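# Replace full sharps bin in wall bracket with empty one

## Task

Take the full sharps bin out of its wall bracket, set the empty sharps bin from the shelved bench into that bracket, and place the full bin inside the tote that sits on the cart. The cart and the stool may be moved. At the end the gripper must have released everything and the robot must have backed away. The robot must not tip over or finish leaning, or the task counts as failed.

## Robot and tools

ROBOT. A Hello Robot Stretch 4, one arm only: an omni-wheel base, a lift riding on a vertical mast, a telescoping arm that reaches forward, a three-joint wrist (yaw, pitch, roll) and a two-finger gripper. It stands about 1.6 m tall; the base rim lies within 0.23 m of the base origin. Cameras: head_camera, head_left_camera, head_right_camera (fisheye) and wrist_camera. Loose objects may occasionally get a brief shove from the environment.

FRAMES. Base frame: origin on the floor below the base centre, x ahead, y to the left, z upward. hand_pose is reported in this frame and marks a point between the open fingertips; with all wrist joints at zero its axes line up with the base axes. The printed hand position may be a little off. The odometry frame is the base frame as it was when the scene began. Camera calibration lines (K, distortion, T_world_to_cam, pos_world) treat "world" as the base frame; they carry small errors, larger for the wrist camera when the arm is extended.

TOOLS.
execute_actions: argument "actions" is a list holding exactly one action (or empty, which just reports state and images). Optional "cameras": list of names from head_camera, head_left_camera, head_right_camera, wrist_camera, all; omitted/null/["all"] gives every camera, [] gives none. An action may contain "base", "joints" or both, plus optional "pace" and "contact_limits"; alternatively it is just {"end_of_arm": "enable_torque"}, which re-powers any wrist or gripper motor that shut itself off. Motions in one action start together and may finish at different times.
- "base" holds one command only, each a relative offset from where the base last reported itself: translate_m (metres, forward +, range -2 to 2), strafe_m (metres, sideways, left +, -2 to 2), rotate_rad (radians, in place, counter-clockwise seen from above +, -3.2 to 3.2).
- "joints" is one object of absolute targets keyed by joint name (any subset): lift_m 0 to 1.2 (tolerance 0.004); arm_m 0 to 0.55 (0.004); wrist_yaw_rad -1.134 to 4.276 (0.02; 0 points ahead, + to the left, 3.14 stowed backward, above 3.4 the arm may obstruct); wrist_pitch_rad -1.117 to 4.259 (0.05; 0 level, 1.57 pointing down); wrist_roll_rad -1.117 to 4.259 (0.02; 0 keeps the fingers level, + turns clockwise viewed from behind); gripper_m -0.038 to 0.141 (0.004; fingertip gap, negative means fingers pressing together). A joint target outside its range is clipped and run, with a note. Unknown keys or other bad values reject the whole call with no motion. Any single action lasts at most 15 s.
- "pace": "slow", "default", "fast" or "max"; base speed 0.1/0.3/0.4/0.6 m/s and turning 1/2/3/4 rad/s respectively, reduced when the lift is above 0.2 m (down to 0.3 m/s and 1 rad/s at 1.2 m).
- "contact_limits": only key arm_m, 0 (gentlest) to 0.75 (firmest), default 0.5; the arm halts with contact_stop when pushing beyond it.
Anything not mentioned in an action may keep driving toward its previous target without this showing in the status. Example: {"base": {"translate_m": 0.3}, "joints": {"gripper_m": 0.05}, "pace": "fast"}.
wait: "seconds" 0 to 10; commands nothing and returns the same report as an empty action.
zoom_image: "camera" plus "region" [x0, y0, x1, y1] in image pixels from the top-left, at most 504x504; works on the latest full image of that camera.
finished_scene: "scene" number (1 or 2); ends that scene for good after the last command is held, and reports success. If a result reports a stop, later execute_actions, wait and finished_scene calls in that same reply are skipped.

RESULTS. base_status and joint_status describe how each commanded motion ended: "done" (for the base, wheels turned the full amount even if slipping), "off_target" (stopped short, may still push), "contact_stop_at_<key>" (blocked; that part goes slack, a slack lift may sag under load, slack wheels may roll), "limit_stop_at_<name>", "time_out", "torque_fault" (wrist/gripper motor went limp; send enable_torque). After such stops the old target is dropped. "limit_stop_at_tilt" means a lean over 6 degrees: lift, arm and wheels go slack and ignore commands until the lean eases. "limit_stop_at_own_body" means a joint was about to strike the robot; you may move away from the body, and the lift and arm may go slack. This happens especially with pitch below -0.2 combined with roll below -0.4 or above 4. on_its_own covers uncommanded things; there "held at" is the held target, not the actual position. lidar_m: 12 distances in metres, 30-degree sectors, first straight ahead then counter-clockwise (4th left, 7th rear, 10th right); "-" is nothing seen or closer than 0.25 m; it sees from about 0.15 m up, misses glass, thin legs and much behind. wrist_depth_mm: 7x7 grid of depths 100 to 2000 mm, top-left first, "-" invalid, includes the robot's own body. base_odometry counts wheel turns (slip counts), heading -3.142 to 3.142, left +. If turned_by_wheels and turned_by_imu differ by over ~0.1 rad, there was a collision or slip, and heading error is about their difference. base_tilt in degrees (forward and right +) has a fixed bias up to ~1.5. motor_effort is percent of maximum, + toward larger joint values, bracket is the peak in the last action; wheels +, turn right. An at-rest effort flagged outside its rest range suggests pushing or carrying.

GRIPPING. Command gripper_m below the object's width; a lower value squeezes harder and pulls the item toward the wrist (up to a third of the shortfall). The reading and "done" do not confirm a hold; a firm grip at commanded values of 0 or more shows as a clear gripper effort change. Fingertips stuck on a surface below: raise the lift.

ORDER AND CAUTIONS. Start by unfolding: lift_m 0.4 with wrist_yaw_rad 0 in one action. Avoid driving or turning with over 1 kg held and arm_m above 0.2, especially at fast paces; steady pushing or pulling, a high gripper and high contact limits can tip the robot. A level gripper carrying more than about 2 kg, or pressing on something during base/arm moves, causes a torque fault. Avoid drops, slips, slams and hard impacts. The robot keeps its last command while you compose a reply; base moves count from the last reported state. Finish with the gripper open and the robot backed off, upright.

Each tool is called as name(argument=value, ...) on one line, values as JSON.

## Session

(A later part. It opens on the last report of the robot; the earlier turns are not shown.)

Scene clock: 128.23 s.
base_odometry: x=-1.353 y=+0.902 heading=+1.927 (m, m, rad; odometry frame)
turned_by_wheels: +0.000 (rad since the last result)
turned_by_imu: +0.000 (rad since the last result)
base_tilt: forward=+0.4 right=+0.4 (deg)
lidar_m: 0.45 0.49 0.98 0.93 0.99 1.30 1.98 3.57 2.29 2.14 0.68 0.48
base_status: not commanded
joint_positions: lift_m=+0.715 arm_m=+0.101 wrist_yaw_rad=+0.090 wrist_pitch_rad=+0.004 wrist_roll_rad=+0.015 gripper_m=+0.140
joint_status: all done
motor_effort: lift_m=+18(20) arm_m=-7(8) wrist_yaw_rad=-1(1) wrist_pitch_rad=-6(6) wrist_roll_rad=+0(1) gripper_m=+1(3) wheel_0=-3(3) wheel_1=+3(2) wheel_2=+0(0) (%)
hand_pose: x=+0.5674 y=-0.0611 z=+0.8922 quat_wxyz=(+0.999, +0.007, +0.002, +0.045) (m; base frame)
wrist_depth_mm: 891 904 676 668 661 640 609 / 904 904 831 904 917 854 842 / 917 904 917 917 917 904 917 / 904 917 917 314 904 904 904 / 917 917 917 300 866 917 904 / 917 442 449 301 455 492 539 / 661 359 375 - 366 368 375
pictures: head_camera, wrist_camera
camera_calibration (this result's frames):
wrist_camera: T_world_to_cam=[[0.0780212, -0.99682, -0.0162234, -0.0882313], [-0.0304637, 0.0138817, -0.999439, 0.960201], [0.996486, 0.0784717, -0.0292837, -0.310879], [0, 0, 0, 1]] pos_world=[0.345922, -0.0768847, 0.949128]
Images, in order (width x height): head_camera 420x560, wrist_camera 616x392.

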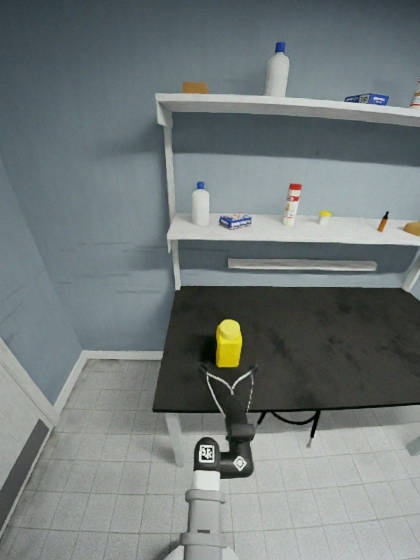

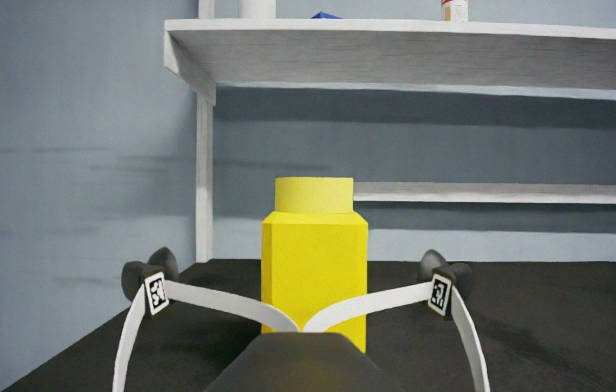

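execute_actions(actions=[{"base":{"strafe_m":-0.004},"joints":{"arm_m":0.217}}], cameras=["wrist_camera"])

execute_actions(actions=[{"joints":{"gripper_m":0.035}}], cameras=[])

execute_actions(actions=[{"joints":{"lift_m":0.75}}], cameras=["wrist_camera"])

execute_actions(actions=[{"base":{"translate_m":-0.3},"joints":{"arm_m":0.02,"wrist_yaw_rad":0.03}}], cameras=[])

execute_actions(actions=[{"base":{"rotate_rad":-2.47}}], cameras=[])

execute_actions(actions=[{"base":{"translate_m":2.0},"pace":"fast"}], cameras=["head_camera","wrist_camera"])

Scene clock: 137.20 s.
base_odometry: x=-1.350 y=+0.903 heading=+1.927 (m, m, rad; odometry frame)
turned_by_wheels: +0.000 (rad since the last result)
turned_by_imu: +0.000 (rad since the last result)
base_tilt: forward=+0.3 right=+0.3 (deg)
lidar_m: 0.47 0.47 1.01 0.92 0.99 1.30 2.00 3.55 2.29 2.14 0.72 0.47
base_status: done
joint_positions: lift_m=+0.715 arm_m=+0.216 wrist_yaw_rad=+0.090 wrist_pitch_rad=+0.004 wrist_roll_rad=+0.015 gripper_m=+0.140
joint_status: all done
motor_effort: lift_m=+18(18) arm_m=+8(9) wrist_yaw_rad=-1(0) wrist_pitch_rad=-4(6) wrist_roll_rad=+1(2) gripper_m=+1(2) wheel_0=-2(8) wheel_1=+3(9) wheel_2=+0(0) (%)
hand_pose: x=+0.6817 y=-0.0611 z=+0.8922 quat_wxyz=(+0.999, +0.007, +0.002, +0.045) (m; base frame)
wrist_depth_mm: 788 615 569 580 564 559 559 / 798 798 798 788 788 798 798 / 798 798 798 798 809 809 809 / 798 798 798 199 798 798 798 / 809 798 195 186 809 809 798 / 809 439 187 187 194 492 539 / 375 359 338 - 366 366 375
pictures: wrist_camera
camera_calibration (this result's frames):
wrist_camera: T_world_to_cam=[[0.0781587, -0.996809, -0.0162249, -0.0971999], [-0.0303439, 0.0138885, -0.999443, 0.963639], [0.996479, 0.0786075, -0.0291616, -0.42487], [0, 0, 0, 1]] pos_world=[0.460212, -0.0768753, 0.949136]
Images, in order (width x height): wrist_camera 616x392.

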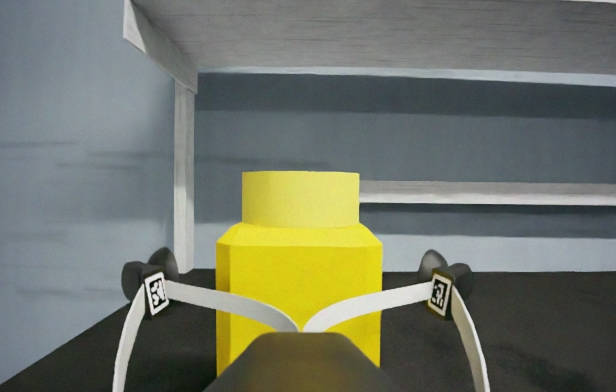

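Scene clock: 139.23 s.
base_odometry: x=-1.350 y=+0.903 heading=+1.927 (m, m, rad; odometry frame)
turned_by_wheels: +0.000 (rad since the last result)
turned_by_imu: +0.000 (rad since the last result)
base_tilt: forward=+0.4 right=+0.3 (deg)
lidar_m: 0.45 0.47 1.00 0.93 1.00 1.32 1.96 3.58 2.27 2.13 0.71 0.47
base_status: not commanded
joint_positions: lift_m=+0.715 arm_m=+0.216 wrist_yaw_rad=+0.090 wrist_pitch_rad=+0.004 wrist_roll_rad=+0.015 gripper_m=+0.035
joint_status: all done
motor_effort: lift_m=+18(17) arm_m=+8(8) wrist_yaw_rad=-1(1) wrist_pitch_rad=-5(7) wrist_roll_rad=+0(1) gripper_m=-22(22) wheel_0=-2(2) wheel_1=+3(2) wheel_2=+0(0) (%)
hand_pose: x=+0.6817 y=-0.0611 z=+0.8922 quat_wxyz=(+0.999, +0.007, +0.002, +0.045) (m; base frame)
wrist_depth_mm: 788 615 574 574 569 564 564 / 798 788 798 788 798 788 798 / 798 798 798 798 809 798 798 / 809 798 798 181 798 798 798 / 809 809 179 170 809 809 809 / 809 175 170 170 177 492 535 / 373 353 338 - 345 364 373
pictures: none
No camera images: the call's "cameras" was empty. Leave "cameras" out to get every camera's image.

Scene clock: 140.20 s.
base_odometry: x=-1.350 y=+0.903 heading=+1.927 (m, m, rad; odometry frame)
turned_by_wheels: +0.000 (rad since the last result)
turned_by_imu: +0.000 (rad since the last result)
base_tilt: forward=+0.3 right=+0.3 (deg)
lidar_m: 0.45 0.48 0.99 0.93 0.96 1.33 1.98 3.59 2.26 2.12 0.71 0.50
base_status: not commanded
joint_positions: lift_m=+0.750 arm_m=+0.216 wrist_yaw_rad=+0.090 wrist_pitch_rad=+0.006 wrist_roll_rad=+0.015 gripper_m=+0.035
joint_status: all done
motor_effort: lift_m=+24(22) arm_m=+8(7) wrist_yaw_rad=-1(1) wrist_pitch_rad=-12(11) wrist_roll_rad=+0(1) gripper_m=-21(22) wheel_0=-2(2) wheel_1=+3(3) wheel_2=+0(0) (%)
hand_pose: x=+0.6817 y=-0.0611 z=+0.9262 quat_wxyz=(+0.999, +0.007, +0.003, +0.045) (m; base frame)
wrist_depth_mm: 788 539 500 500 496 488 504 / 798 798 750 798 809 750 732 / 798 798 798 798 798 809 809 / 798 798 798 181 809 809 809 / 809 798 179 170 809 809 809 / 809 174 170 170 177 574 627 / 820 418 399 - 404 430 452
pictures: wrist_camera
camera_calibration (this result's frames):
wrist_camera: T_world_to_cam=[[0.0781288, -0.996812, -0.0162023, -0.0966497], [-0.0322081, 0.0137198, -0.999387, 0.998779], [0.996423, 0.0786027, -0.0310335, -0.422107], [0, 0, 0, 1]] pos_world=[0.460317, -0.0768658, 0.983502]
Images, in order (width x height): wrist_camera 616x392.

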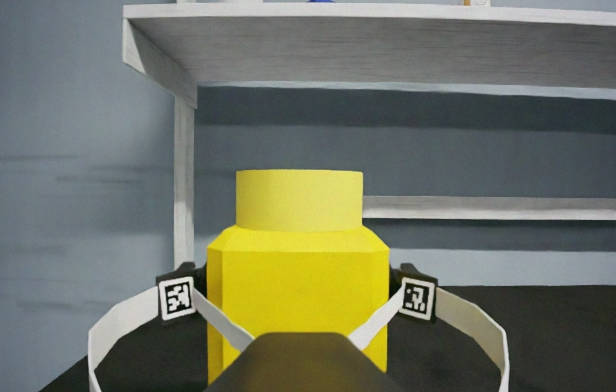

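Scene clock: 142.67 s.
base_odometry: x=-1.245 y=+0.622 heading=+1.927 (m, m, rad; odometry frame)
turned_by_wheels: -0.001 (rad since the last result)
turned_by_imu: +0.000 (rad since the last result)
base_tilt: forward=+0.3 right=+0.3 (deg)
lidar_m: 0.41 1.43 0.98 0.94 0.99 1.32 1.77 3.27 2.26 2.15 1.15 0.80
base_status: done
joint_positions: lift_m=+0.750 arm_m=+0.021 wrist_yaw_rad=+0.030 wrist_pitch_rad=+0.006 wrist_roll_rad=+0.015 gripper_m=+0.035
joint_status: all done
motor_effort: lift_m=+24(24) arm_m=-8(7) wrist_yaw_rad=+0(1) wrist_pitch_rad=-11(11) wrist_roll_rad=+2(0) gripper_m=-24(21) wheel_0=-4(9) wheel_1=-4(10) wheel_2=+0(10) (%)
hand_pose: x=+0.4832 y=-0.0788 z=+0.9262 quat_wxyz=(+1.000, +0.007, +0.003, +0.015) (m; base frame)
wrist_depth_mm: 1205 1255 1281 1255 1308 1308 1336 / 1205 1229 1182 1281 1281 1308 1336 / 1229 1255 1281 1281 1281 1308 1336 / 1229 1255 1255 182 1308 1308 1336 / 1255 1255 179 170 1025 1205 1182 / 1255 175 170 170 178 580 627 / 1281 544 554 - 569 580 574
pictures: none
No camera images: the call's "cameras" was empty. Leave "cameras" out to get every camera's image.

Scene clock: 145.20 s.
base_odometry: x=-1.245 y=+0.622 heading=-0.543 (m, m, rad; odometry frame)
turned_by_wheels: -2.469 (rad since the last result)
turned_by_imu: -2.422 (rad since the last result)
base_tilt: forward=+0.3 right=+0.4 (deg)
lidar_m: 0.42 2.19 2.15 0.99 0.78 0.74 1.22 0.96 0.94 1.03 1.52 3.18
base_status: done
joint_positions: lift_m=+0.750 arm_m=+0.021 wrist_yaw_rad=+0.030 wrist_pitch_rad=+0.006 wrist_roll_rad=+0.015 gripper_m=+0.035
joint_status: not commanded
motor_effort: lift_m=+23(23) arm_m=-8(8) wrist_yaw_rad=-1(3) wrist_pitch_rad=-11(10) wrist_roll_rad=+0(1) gripper_m=-22(21) wheel_0=+5(12) wheel_1=+4(12) wheel_2=+1(10) (%)
hand_pose: x=+0.4832 y=-0.0788 z=+0.9262 quat_wxyz=(+1.000, +0.007, +0.003, +0.015) (m; base frame)
wrist_depth_mm: - - - - - - - / - - - - - - - / - - - - - - - / 1808 - - 182 - - - / 1808 - 179 170 - - - / 1756 175 170 170 177 - - / 1756 1863 1808 - 1808 1921 -
pictures: none
No camera images: the call's "cameras" was empty. Leave "cameras" out to get every camera's image.

Scene clock: 151.60 s.
base_odometry: x=+0.468 y=-0.410 heading=-0.542 (m, m, rad; odometry frame)
turned_by_wheels: +0.001 (rad since the last result)
turned_by_imu: -0.004 (rad since the last result)
base_tilt: forward=+0.3 right=+0.3 (deg)
lidar_m: 0.39 1.67 1.05 1.07 1.60 2.37 2.74 2.13 1.66 2.06 1.58 1.49
base_status: done
joint_positions: lift_m=+0.750 arm_m=+0.021 wrist_yaw_rad=+0.030 wrist_pitch_rad=+0.006 wrist_roll_rad=+0.015 gripper_m=+0.035
joint_status: not commanded
motor_effort: lift_m=+23(23) arm_m=-7(8) wrist_yaw_rad=-1(0) wrist_pitch_rad=-12(11) wrist_roll_rad=+2(2) gripper_m=-21(22) wheel_0=+5(12) wheel_1=+4(12) wheel_2=+1(13) (%)
hand_pose: x=+0.4832 y=-0.0787 z=+0.9262 quat_wxyz=(+1.000, +0.007, +0.003, +0.015) (m; base frame)
wrist_depth_mm: 1281 1537 1808 1576 1336 1160 1025 / 1308 1576 1808 1537 1336 1160 1025 / 1308 1576 1808 1537 1336 1160 1042 / 1308 1576 1808 182 1336 1160 1042 / 1308 1576 179 170 1255 1182 1042 / 1308 175 170 170 177 1118 1060 / 1336 1618 1808 - 1308 1182 1060
pictures: head_camera, wrist_camera
camera_calibration (this result's frames):
wrist_camera: T_world_to_cam=[[0.0182483, -0.999702, -0.0161947, -0.0699649], [-0.0314442, 0.0156156, -0.999384, 0.992414], [0.999339, 0.0187463, -0.0311499, -0.228956], [0, 0, 0, 1]] pos_world=[0.261287, -0.0811491, 0.983537]
Images, in order (width x height): head_camera 420x560, wrist_camera 616x392.

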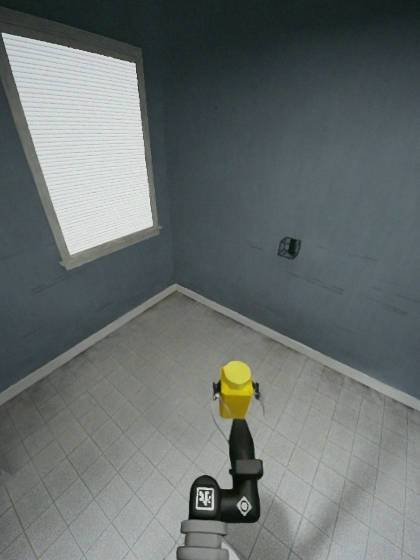

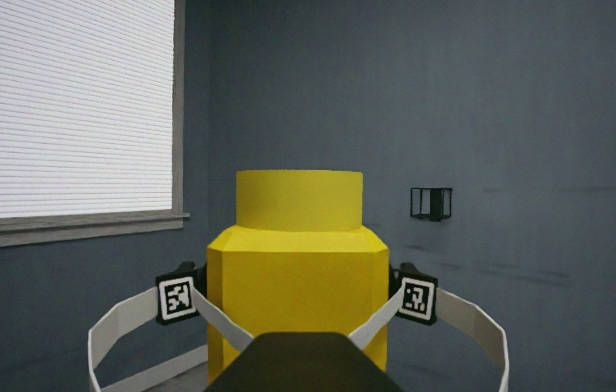

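execute_actions(actions=[{"base":{"translate_m":0.98},"pace":"fast"}], cameras=[])

execute_actions(actions=[{"base":{"rotate_rad":-0.65},"joints":{"lift_m":0.62,"arm_m":0.08}}], cameras=["head_camera","wrist_camera"])

Scene clock: 158.50 s.
base_odometry: x=+1.308 y=-0.914 heading=-0.541 (m, m, rad; odometry frame)
turned_by_wheels: +0.000 (rad since the last result)
turned_by_imu: -0.001 (rad since the last result)
base_tilt: forward=+0.3 right=+0.3 (deg)
lidar_m: 0.41 1.06 1.03 1.16 1.20 2.77 3.54 2.30 2.26 1.01 0.64 0.65
base_status: done
joint_positions: lift_m=+0.750 arm_m=+0.021 wrist_yaw_rad=+0.030 wrist_pitch_rad=+0.006 wrist_roll_rad=+0.015 gripper_m=+0.035
joint_status: not commanded
motor_effort: lift_m=+23(23) arm_m=-8(8) wrist_yaw_rad=-1(0) wrist_pitch_rad=-11(10) wrist_roll_rad=+1(0) gripper_m=-21(21) wheel_0=+4(11) wheel_1=+3(8) wheel_2=-1(14) (%)
hand_pose: x=+0.4832 y=-0.0787 z=+0.9262 quat_wxyz=(+1.000, +0.007, +0.003, +0.015) (m; base frame)
wrist_depth_mm: 842 917 723 603 512 449 404 / 842 917 715 603 512 452 404 / 842 917 732 609 521 455 404 / 854 917 732 182 508 452 407 / 854 931 179 170 492 452 407 / 854 175 170 171 177 436 404 / 866 891 778 - 500 455 410
pictures: none
No camera images: the call's "cameras" was empty. Leave "cameras" out to get every camera's image.

Scene clock: 160.10 s.
base_odometry: x=+1.308 y=-0.914 heading=-1.191 (m, m, rad; odometry frame)
turned_by_wheels: -0.649 (rad since the last result)
turned_by_imu: -0.637 (rad since the last result)
base_tilt: forward=+0.4 right=+0.3 (deg)
lidar_m: 0.47 0.78 1.04 1.03 1.04 1.22 1.61 3.45 2.39 2.29 1.10 0.81
base_status: done
joint_positions: lift_m=+0.620 arm_m=+0.079 wrist_yaw_rad=+0.030 wrist_pitch_rad=+0.006 wrist_roll_rad=+0.015 gripper_m=+0.035
joint_status: all done
motor_effort: lift_m=+17(22) arm_m=+8(9) wrist_yaw_rad=+0(3) wrist_pitch_rad=-11(12) wrist_roll_rad=+1(2) gripper_m=-21(21) wheel_0=+5(10) wheel_1=+4(10) wheel_2=+2(9) (%)
hand_pose: x=+0.5405 y=-0.0788 z=+0.7967 quat_wxyz=(+1.000, +0.007, +0.003, +0.015) (m; base frame)
wrist_depth_mm: 430 433 436 442 445 449 455 / 430 433 439 445 445 452 455 / 430 433 439 442 449 455 462 / 433 439 442 182 449 459 462 / 433 439 179 170 452 459 466 / 436 175 170 170 177 462 469 / 439 445 449 - 462 462 469
pictures: head_camera, wrist_camera
camera_calibration (this result's frames):
wrist_camera: T_world_to_cam=[[0.0180067, -0.999707, -0.0161933, -0.0730492], [-0.0314019, 0.0156224, -0.999385, 0.864758], [0.999345, 0.0185041, -0.0311114, -0.290292], [0, 0, 0, 1]] pos_world=[0.318572, -0.0811658, 0.854012]
Images, in order (width x height): head_camera 420x560, wrist_camera 616x392.

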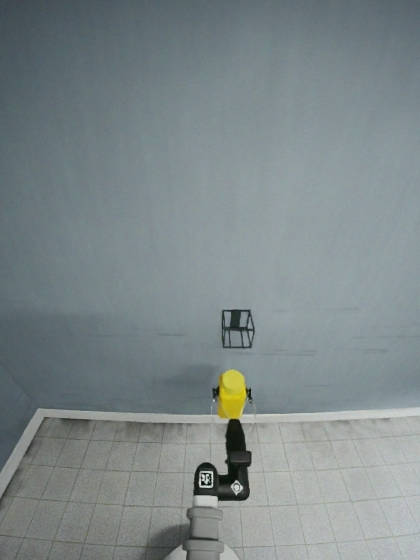

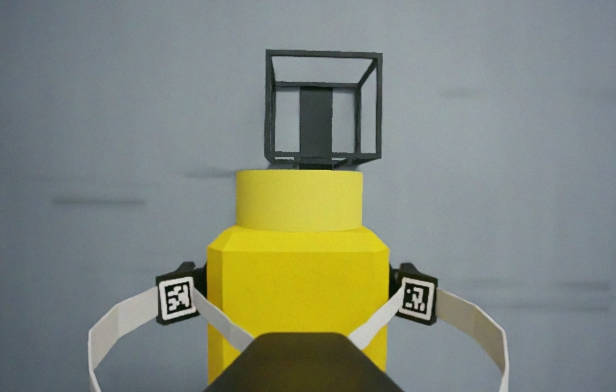

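execute_actions(actions=[{"base":{"strafe_m":-0.03},"joints":{"lift_m":0.595,"arm_m":0.12,"wrist_yaw_rad":0.07}}], cameras=[])

execute_actions(actions=[{"joints":{"arm_m":0.245}}], cameras=["wrist_camera"])

Scene clock: 164.17 s.
base_odometry: x=+1.280 y=-0.925 heading=-1.191 (m, m, rad; odometry frame)
turned_by_wheels: +0.000 (rad since the last result)
turned_by_imu: +0.000 (rad since the last result)
base_tilt: forward=+0.4 right=+0.3 (deg)
lidar_m: 0.54 0.77 1.03 1.05 1.09 1.23 1.76 3.43 2.31 2.22 1.15 0.81
base_status: done
joint_positions: lift_m=+0.595 arm_m=+0.119 wrist_yaw_rad=+0.070 wrist_pitch_rad=+0.006 wrist_roll_rad=+0.015 gripper_m=+0.035
joint_status: all done
motor_effort: lift_m=+17(18) arm_m=+7(6) wrist_yaw_rad=-1(8) wrist_pitch_rad=-12(12) wrist_roll_rad=+2(1) gripper_m=-20(22) wheel_0=+2(12) wheel_1=-2(10) wheel_2=+0(2) (%)
hand_pose: x=+0.5834 y=-0.0670 z=+0.7717 quat_wxyz=(+0.999, +0.007, +0.003, +0.035) (m; base frame)
wrist_depth_mm: 399 399 399 399 399 402 402 / 399 399 402 402 399 404 402 / 402 402 402 402 404 404 407 / 404 402 404 181 407 407 404 / 407 404 179 170 407 410 407 / 410 175 170 170 177 413 410 / 410 413 410 - 413 413 413
pictures: none
No camera images: the call's "cameras" was empty. Leave "cameras" out to get every camera's image.

Scene clock: 165.57 s.
base_odometry: x=+1.280 y=-0.925 heading=-1.191 (m, m, rad; odometry frame)
turned_by_wheels: +0.000 (rad since the last result)
turned_by_imu: +0.000 (rad since the last result)
base_tilt: forward=+0.4 right=+0.4 (deg)
lidar_m: 0.64 0.76 1.03 1.06 1.10 1.22 1.72 3.43 2.35 2.25 1.15 0.77
base_status: not commanded
joint_positions: lift_m=+0.595 arm_m=+0.244 wrist_yaw_rad=+0.070 wrist_pitch_rad=+0.006 wrist_roll_rad=+0.015 gripper_m=+0.035
joint_status: all done
motor_effort: lift_m=+18(17) arm_m=+8(6) wrist_yaw_rad=-1(0) wrist_pitch_rad=-11(11) wrist_roll_rad=+1(0) gripper_m=-21(22) wheel_0=+2(2) wheel_1=-2(2) wheel_2=+0(0) (%)
hand_pose: x=+0.7084 y=-0.0670 z=+0.7717 quat_wxyz=(+0.999, +0.007, +0.003, +0.035) (m; base frame)
wrist_depth_mm: 277 277 277 276 277 277 277 / 278 278 271 277 278 279 278 / 279 279 279 281 279 281 282 / 281 281 279 181 281 282 282 / 282 282 179 170 282 283 283 / 282 175 170 170 178 283 285 / 285 285 285 - 286 286 287
pictures: wrist_camera
camera_calibration (this result's frames):
wrist_camera: T_world_to_cam=[[0.0581982, -0.998174, -0.0161942, -0.0930849], [-0.0319327, 0.0143521, -0.999387, 0.845181], [0.997794, 0.0586796, -0.0310391, -0.455368], [0, 0, 0, 1]] pos_world=[0.48677, -0.0783242, 0.829021]
Images, in order (width x height): wrist_camera 616x392.

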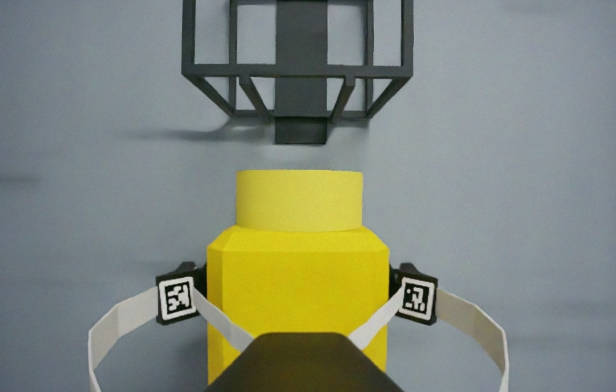

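execute_actions(actions=[{"base":{"strafe_m":0.002},"joints":{"arm_m":0.11}}], cameras=[])

execute_actions(actions=[{"joints":{"lift_m":0.955},"pace":"fast"}], cameras=[])

execute_actions(actions=[{"joints":{"arm_m":0.252}}], cameras=[])

execute_actions(actions=[{"joints":{"lift_m":0.915},"pace":"slow"}], cameras=["wrist_camera"])

Scene clock: 170.40 s.
base_odometry: x=+1.282 y=-0.925 heading=-1.191 (m, m, rad; odometry frame)
turned_by_wheels: +0.000 (rad since the last result)
turned_by_imu: +0.000 (rad since the last result)
base_tilt: forward=+0.3 right=+0.3 (deg)
lidar_m: 0.51 0.75 1.03 1.06 1.10 1.21 1.75 3.45 2.33 2.25 1.12 0.77
base_status: done
joint_positions: lift_m=+0.595 arm_m=+0.111 wrist_yaw_rad=+0.070 wrist_pitch_rad=+0.006 wrist_roll_rad=+0.015 gripper_m=+0.035
joint_status: all done
motor_effort: lift_m=+17(18) arm_m=-8(10) wrist_yaw_rad=-1(3) wrist_pitch_rad=-11(11) wrist_roll_rad=+1(1) gripper_m=-22(20) wheel_0=+1(7) wheel_1=-3(7) wheel_2=+0(1) (%)
hand_pose: x=+0.5762 y=-0.0670 z=+0.7717 quat_wxyz=(+0.999, +0.007, +0.003, +0.035) (m; base frame)
wrist_depth_mm: 404 407 410 407 407 407 410 / 407 407 407 404 407 407 407 / 410 410 410 407 410 413 413 / 410 413 413 182 413 415 413 / 415 413 179 170 415 415 415 / 415 175 170 170 177 418 418 / 415 415 418 - 418 418 421
pictures: none
No camera images: the call's "cameras" was empty. Leave "cameras" out to get every camera's image.

Scene clock: 172.40 s.
base_odometry: x=+1.282 y=-0.925 heading=-1.191 (m, m, rad; odometry frame)
turned_by_wheels: +0.000 (rad since the last result)
turned_by_imu: +0.000 (rad since the last result)
base_tilt: forward=+0.3 right=+0.3 (deg)
lidar_m: 0.49 0.79 1.07 1.03 1.09 1.23 1.73 3.41 2.35 2.27 1.10 0.78
base_status: not commanded
joint_positions: lift_m=+0.955 arm_m=+0.111 wrist_yaw_rad=+0.070 wrist_pitch_rad=+0.006 wrist_roll_rad=+0.015 gripper_m=+0.035
joint_status: all done
motor_effort: lift_m=+23(26) arm_m=-8(8) wrist_yaw_rad=-1(1) wrist_pitch_rad=-9(13) wrist_roll_rad=+1(1) gripper_m=-21(24) wheel_0=+1(1) wheel_1=-3(2) wheel_2=+0(0) (%)
hand_pose: x=+0.5762 y=-0.0670 z=+1.1313 quat_wxyz=(+0.999, +0.007, +0.003, +0.035) (m; base frame)
wrist_depth_mm: 407 407 404 407 407 407 410 / 407 410 410 410 407 407 407 / 410 407 413 410 413 410 413 / 413 413 413 182 413 415 413 / 413 415 179 170 413 415 415 / 415 175 170 170 177 418 415 / 418 418 418 - 418 421 421
pictures: none
No camera images: the call's "cameras" was empty. Leave "cameras" out to get every camera's image.

Scene clock: 173.87 s.
base_odometry: x=+1.282 y=-0.925 heading=-1.191 (m, m, rad; odometry frame)
turned_by_wheels: +0.000 (rad since the last result)
turned_by_imu: +0.000 (rad since the last result)
base_tilt: forward=+0.4 right=+0.3 (deg)
lidar_m: 0.64 0.75 1.06 1.06 1.11 1.23 1.76 3.43 2.33 2.24 1.12 0.80
base_status: not commanded
joint_positions: lift_m=+0.955 arm_m=+0.251 wrist_yaw_rad=+0.070 wrist_pitch_rad=+0.006 wrist_roll_rad=+0.015 gripper_m=+0.035
joint_status: all done
motor_effort: lift_m=+23(23) arm_m=+7(8) wrist_yaw_rad=-1(1) wrist_pitch_rad=-10(10) wrist_roll_rad=+2(2) gripper_m=-20(20) wheel_0=+1(1) wheel_1=-3(3) wheel_2=+0(0) (%)
hand_pose: x=+0.7154 y=-0.0670 z=+1.1312 quat_wxyz=(+0.999, +0.007, +0.003, +0.035) (m; base frame)
wrist_depth_mm: 268 270 271 270 271 271 272 / 271 271 271 272 273 272 273 / 273 273 273 273 273 274 273 / 274 274 274 182 274 276 276 / 274 276 179 170 276 277 277 / 277 175 170 170 177 278 278 / 278 277 278 - 281 279 278
pictures: none
No camera images: the call's "cameras" was empty. Leave "cameras" out to get every camera's image.

Scene clock: 175.03 s.
base_odometry: x=+1.282 y=-0.925 heading=-1.191 (m, m, rad; odometry frame)
turned_by_wheels: +0.000 (rad since the last result)
turned_by_imu: +0.000 (rad since the last result)
base_tilt: forward=+0.4 right=+0.3 (deg)
lidar_m: 0.65 0.78 1.02 1.06 1.10 1.19 1.77 3.46 2.33 2.25 1.13 0.79
base_status: not commanded
joint_positions: lift_m=+0.915 arm_m=+0.251 wrist_yaw_rad=+0.070 wrist_pitch_rad=+0.006 wrist_roll_rad=+0.015 gripper_m=+0.035
joint_status: all done
motor_effort: lift_m=+17(24) arm_m=+7(8) wrist_yaw_rad=-1(1) wrist_pitch_rad=-12(11) wrist_roll_rad=+0(2) gripper_m=-22(20) wheel_0=+1(1) wheel_1=-3(2) wheel_2=+0(0) (%)
hand_pose: x=+0.7154 y=-0.0670 z=+1.0917 quat_wxyz=(+0.999, +0.007, +0.003, +0.035) (m; base frame)
wrist_depth_mm: 270 270 270 271 272 270 272 / 271 271 272 271 272 273 272 / 273 272 273 273 274 272 274 / 273 273 274 182 274 276 274 / 274 274 179 170 276 276 277 / 277 175 170 170 177 277 278 / 277 277 278 - 279 281 279
pictures: wrist_camera
camera_calibration (this result's frames):
wrist_camera: T_world_to_cam=[[0.0581954, -0.998174, -0.0161957, -0.0883077], [-0.0318102, 0.0143609, -0.999391, 1.16517], [0.997798, 0.0586752, -0.0309164, -0.452564], [0, 0, 0, 1]] pos_world=[0.493771, -0.078325, 1.14903]
Images, in order (width x height): wrist_camera 616x392.

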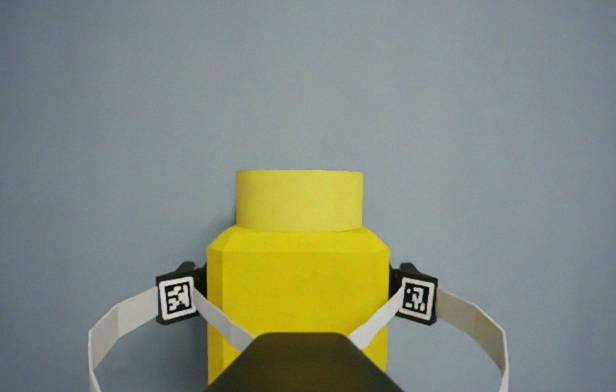

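execute_actions(actions=[{"joints":{"lift_m":0.9},"pace":"slow"}], cameras=[])

Scene clock: 177.80 s.
base_odometry: x=+1.282 y=-0.925 heading=-1.191 (m, m, rad; odometry frame)
turned_by_wheels: +0.000 (rad since the last result)
turned_by_imu: +0.000 (rad since the last result)
base_tilt: forward=+0.4 right=+0.3 (deg)
lidar_m: 0.63 0.77 1.04 1.05 1.10 1.23 1.75 3.42 2.36 2.24 1.12 0.78
base_status: not commanded
joint_positions: lift_m=+0.900 arm_m=+0.251 wrist_yaw_rad=+0.070 wrist_pitch_rad=+0.006 wrist_roll_rad=+0.015 gripper_m=+0.035
joint_status: all done
motor_effort: lift_m=+17(19) arm_m=+8(8) wrist_yaw_rad=-1(2) wrist_pitch_rad=-10(10) wrist_roll_rad=+0(0) gripper_m=-21(23) wheel_0=+1(1) wheel_1=-2(2) wheel_2=+0(0) (%)
hand_pose: x=+0.7154 y=-0.0670 z=+1.0768 quat_wxyz=(+0.999, +0.007, +0.003, +0.035) (m; base frame)
wrist_depth_mm: 270 270 271 271 271 272 270 / 271 270 272 272 273 272 273 / 272 273 272 273 274 273 274 / 273 274 274 181 274 274 276 / 276 274 178 170 276 276 276 / 276 175 170 170 177 277 277 / 277 277 278 - 279 281 281
pictures: none
No camera images: the call's "cameras" was empty. Leave "cameras" out to get every camera's image.

execute_actions(actions=[{"joints":{"lift_m":0.829},"pace":"slow"}], cameras=["wrist_camera"])

execute_actions(actions=[{"joints":{"gripper_m":0.06,"arm_m":0.242}}], cameras=[])

execute_actions(actions=[{"joints":{"gripper_m":0.14,"arm_m":0.234}}], cameras=["wrist_camera"])

execute_actions(actions=[{"base":{"translate_m":-0.5},"joints":{"arm_m":0},"pace":"fast"}])

Scene clock: 182.93 s.
base_odometry: x=+1.282 y=-0.925 heading=-1.191 (m, m, rad; odometry frame)
turned_by_wheels: +0.000 (rad since the last result)
turned_by_imu: +0.000 (rad since the last result)
base_tilt: forward=+0.3 right=+0.3 (deg)
lidar_m: 0.66 0.78 0.99 1.05 1.12 1.23 1.73 3.42 2.34 2.23 1.15 0.81
base_status: not commanded
joint_positions: lift_m=+0.829 arm_m=+0.251 wrist_yaw_rad=+0.070 wrist_pitch_rad=+0.004 wrist_roll_rad=+0.015 gripper_m=+0.035
joint_status: all done
motor_effort: lift_m=+16(18) arm_m=+7(7) wrist_yaw_rad=-1(1) wrist_pitch_rad=-7(10) wrist_roll_rad=+1(1) gripper_m=-23(22) wheel_0=+1(1) wheel_1=-2(3) wheel_2=+0(0) (%)
hand_pose: x=+0.7154 y=-0.0670 z=+1.0062 quat_wxyz=(+0.999, +0.007, +0.002, +0.035) (m; base frame)
wrist_depth_mm: 270 270 271 271 271 272 272 / 271 271 272 272 272 273 273 / 272 272 273 274 274 274 273 / 274 274 274 181 273 274 276 / 274 276 179 170 276 277 277 / 276 175 170 170 177 277 278 / 278 278 172 - 191 279 279
pictures: wrist_camera
camera_calibration (this result's frames):
wrist_camera: T_world_to_cam=[[0.058195, -0.998174, -0.0162127, -0.0896824], [-0.0304013, 0.0144607, -0.999433, 1.07873], [0.997842, 0.0586549, -0.0295042, -0.456664], [0, 0, 0, 1]] pos_world=[0.493693, -0.0783322, 1.06319]
Images, in order (width x height): wrist_camera 616x392.

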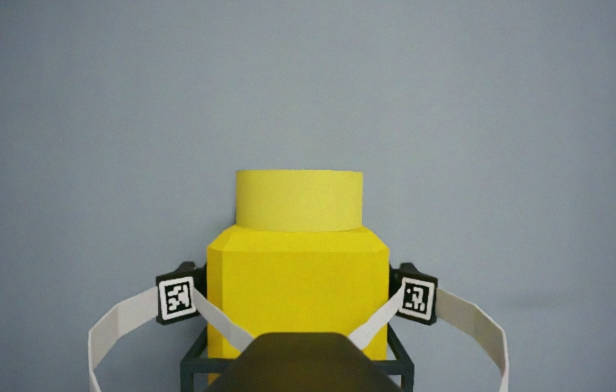

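Scene clock: 183.93 s.
base_odometry: x=+1.282 y=-0.925 heading=-1.191 (m, m, rad; odometry frame)
turned_by_wheels: +0.000 (rad since the last result)
turned_by_imu: +0.000 (rad since the last result)
base_tilt: forward=+0.4 right=+0.3 (deg)
lidar_m: 0.65 0.75 1.03 1.05 1.11 1.21 1.71 3.43 2.35 2.25 1.13 0.77
base_status: not commanded
joint_positions: lift_m=+0.829 arm_m=+0.243 wrist_yaw_rad=+0.070 wrist_pitch_rad=+0.004 wrist_roll_rad=+0.015 gripper_m=+0.060
joint_status: all done
motor_effort: lift_m=+17(17) arm_m=-8(15) wrist_yaw_rad=-1(7) wrist_pitch_rad=-6(7) wrist_roll_rad=+1(2) gripper_m=-14(24) wheel_0=+1(1) wheel_1=-2(3) wheel_2=+0(0) (%)
hand_pose: x=+0.7082 y=-0.0670 z=+1.0063 quat_wxyz=(+0.999, +0.007, +0.002, +0.035) (m; base frame)
wrist_depth_mm: 277 277 278 278 278 278 279 / 278 279 279 279 279 279 281 / 279 281 279 281 282 282 282 / 281 282 281 189 282 282 283 / 282 282 187 178 283 283 283 / 285 283 179 178 182 283 285 / 285 283 177 - 286 286 286
pictures: none
No camera images: the call's "cameras" was empty. Leave "cameras" out to get every camera's image.

Scene clock: 185.73 s.
base_odometry: x=+1.282 y=-0.925 heading=-1.191 (m, m, rad; odometry frame)
turned_by_wheels: +0.000 (rad since the last result)
turned_by_imu: +0.000 (rad since the last result)
base_tilt: forward=+0.3 right=+0.3 (deg)
lidar_m: 0.64 0.77 1.04 1.05 1.10 1.20 1.73 3.45 2.33 2.23 1.12 0.80
base_status: not commanded
joint_positions: lift_m=+0.829 arm_m=+0.235 wrist_yaw_rad=+0.070 wrist_pitch_rad=+0.004 wrist_roll_rad=+0.015 gripper_m=+0.140
joint_status: all done
motor_effort: lift_m=+17(16) arm_m=-8(10) wrist_yaw_rad=-1(8) wrist_pitch_rad=-5(6) wrist_roll_rad=-1(0) gripper_m=+1(15) wheel_0=+1(1) wheel_1=-2(2) wheel_2=+0(0) (%)
hand_pose: x=+0.7002 y=-0.0669 z=+1.0064 quat_wxyz=(+0.999, +0.007, +0.002, +0.035) (m; base frame)
wrist_depth_mm: 285 286 286 286 286 286 286 / 286 287 287 286 289 286 289 / 287 289 289 287 287 289 290 / 289 289 290 198 290 290 289 / 290 290 195 187 290 291 291 / 291 291 187 187 194 293 293 / 293 293 193 - 293 294 296
pictures: wrist_camera
camera_calibration (this result's frames):
wrist_camera: T_world_to_cam=[[0.058389, -0.998162, -0.0162201, -0.0888665], [-0.0297975, 0.014498, -0.999451, 1.07803], [0.997849, 0.0588403, -0.0288962, -0.442064], [0, 0, 0, 1]] pos_world=[0.478424, -0.0783213, 1.06323]
Images, in order (width x height): wrist_camera 616x392.

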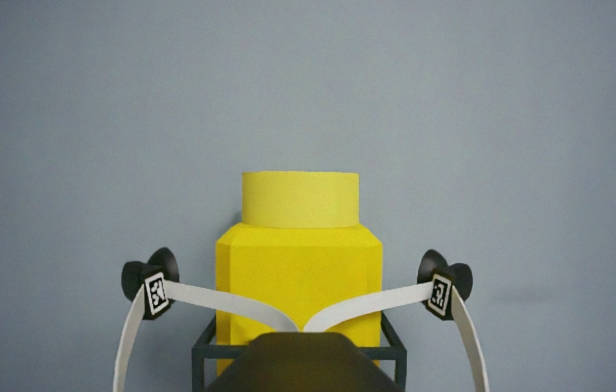

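Scene clock: 188.43 s.
base_odometry: x=+1.097 y=-0.460 heading=-1.191 (m, m, rad; odometry frame)
turned_by_wheels: -0.001 (rad since the last result)
turned_by_imu: +0.001 (rad since the last result)
base_tilt: forward=+0.3 right=+0.3 (deg)
lidar_m: 1.15 1.30 1.10 1.05 0.91 0.78 1.61 2.82 2.79 2.21 1.85 1.30
base_status: done
joint_positions: lift_m=+0.829 arm_m=+0.001 wrist_yaw_rad=+0.070 wrist_pitch_rad=+0.004 wrist_roll_rad=+0.015 gripper_m=+0.140
joint_status: all done
motor_effort: lift_m=+17(17) arm_m=-8(8) wrist_yaw_rad=-1(2) wrist_pitch_rad=-6(7) wrist_roll_rad=+1(0) gripper_m=+1(1) wheel_0=-4(10) wheel_1=-3(10) wheel_2=+0(12) (%)
hand_pose: x=+0.4661 y=-0.0670 z=+1.0062 quat_wxyz=(+0.999, +0.007, +0.002, +0.035) (m; base frame)
wrist_depth_mm: 1008 1008 1008 991 991 991 991 / 991 1008 1008 991 1008 1008 1008 / 1008 991 1008 1008 991 1008 991 / 1025 1025 1025 1008 991 1008 1025 / 1008 1008 1008 1025 1008 1025 1025 / 1008 1008 1025 1025 1008 1025 1008 / 1008 1025 1042 - 1025 1025 1042
pictures: head_camera, head_left_camera, head_right_camera, wrist_camera
camera_calibration (this result's frames):
wrist_camera: T_world_to_cam=[[0.0580305, -0.998183, -0.0162154, -0.0751438], [-0.0301864, 0.0144809, -0.999439, 1.07108], [0.997858, 0.0584874, -0.0292912, -0.208118], [0, 0, 0, 1]] pos_world=[0.244365, -0.0783452, 1.06316]
Images, in order (width x height): head_camera 420x560, head_left_camera 420x672, head_right_camera 420x672, wrist_camera 616x392.

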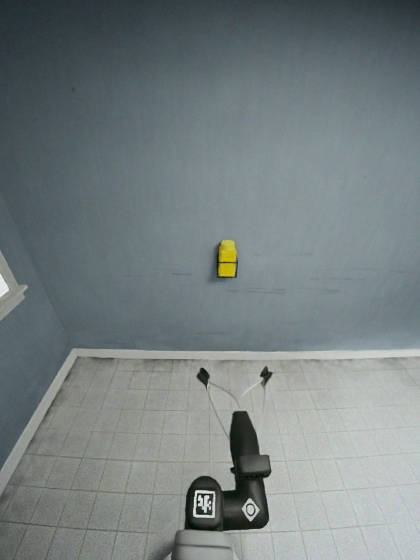

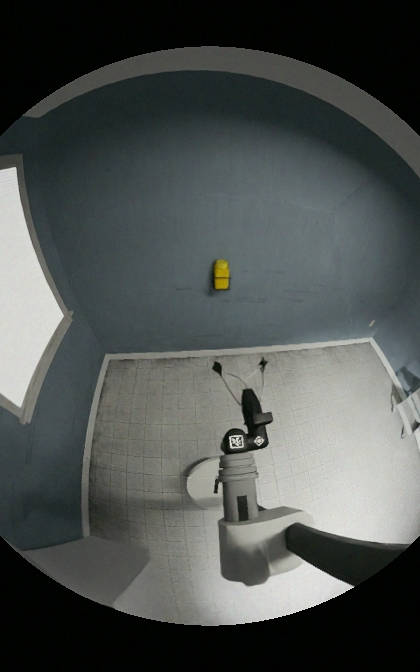

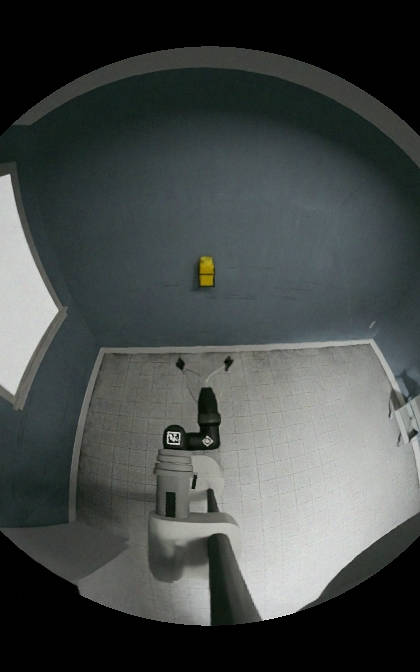

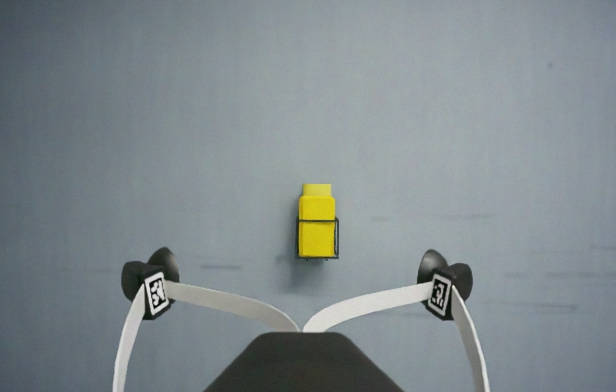

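finished_scene(scene=1)

The scene is finished: the task was done.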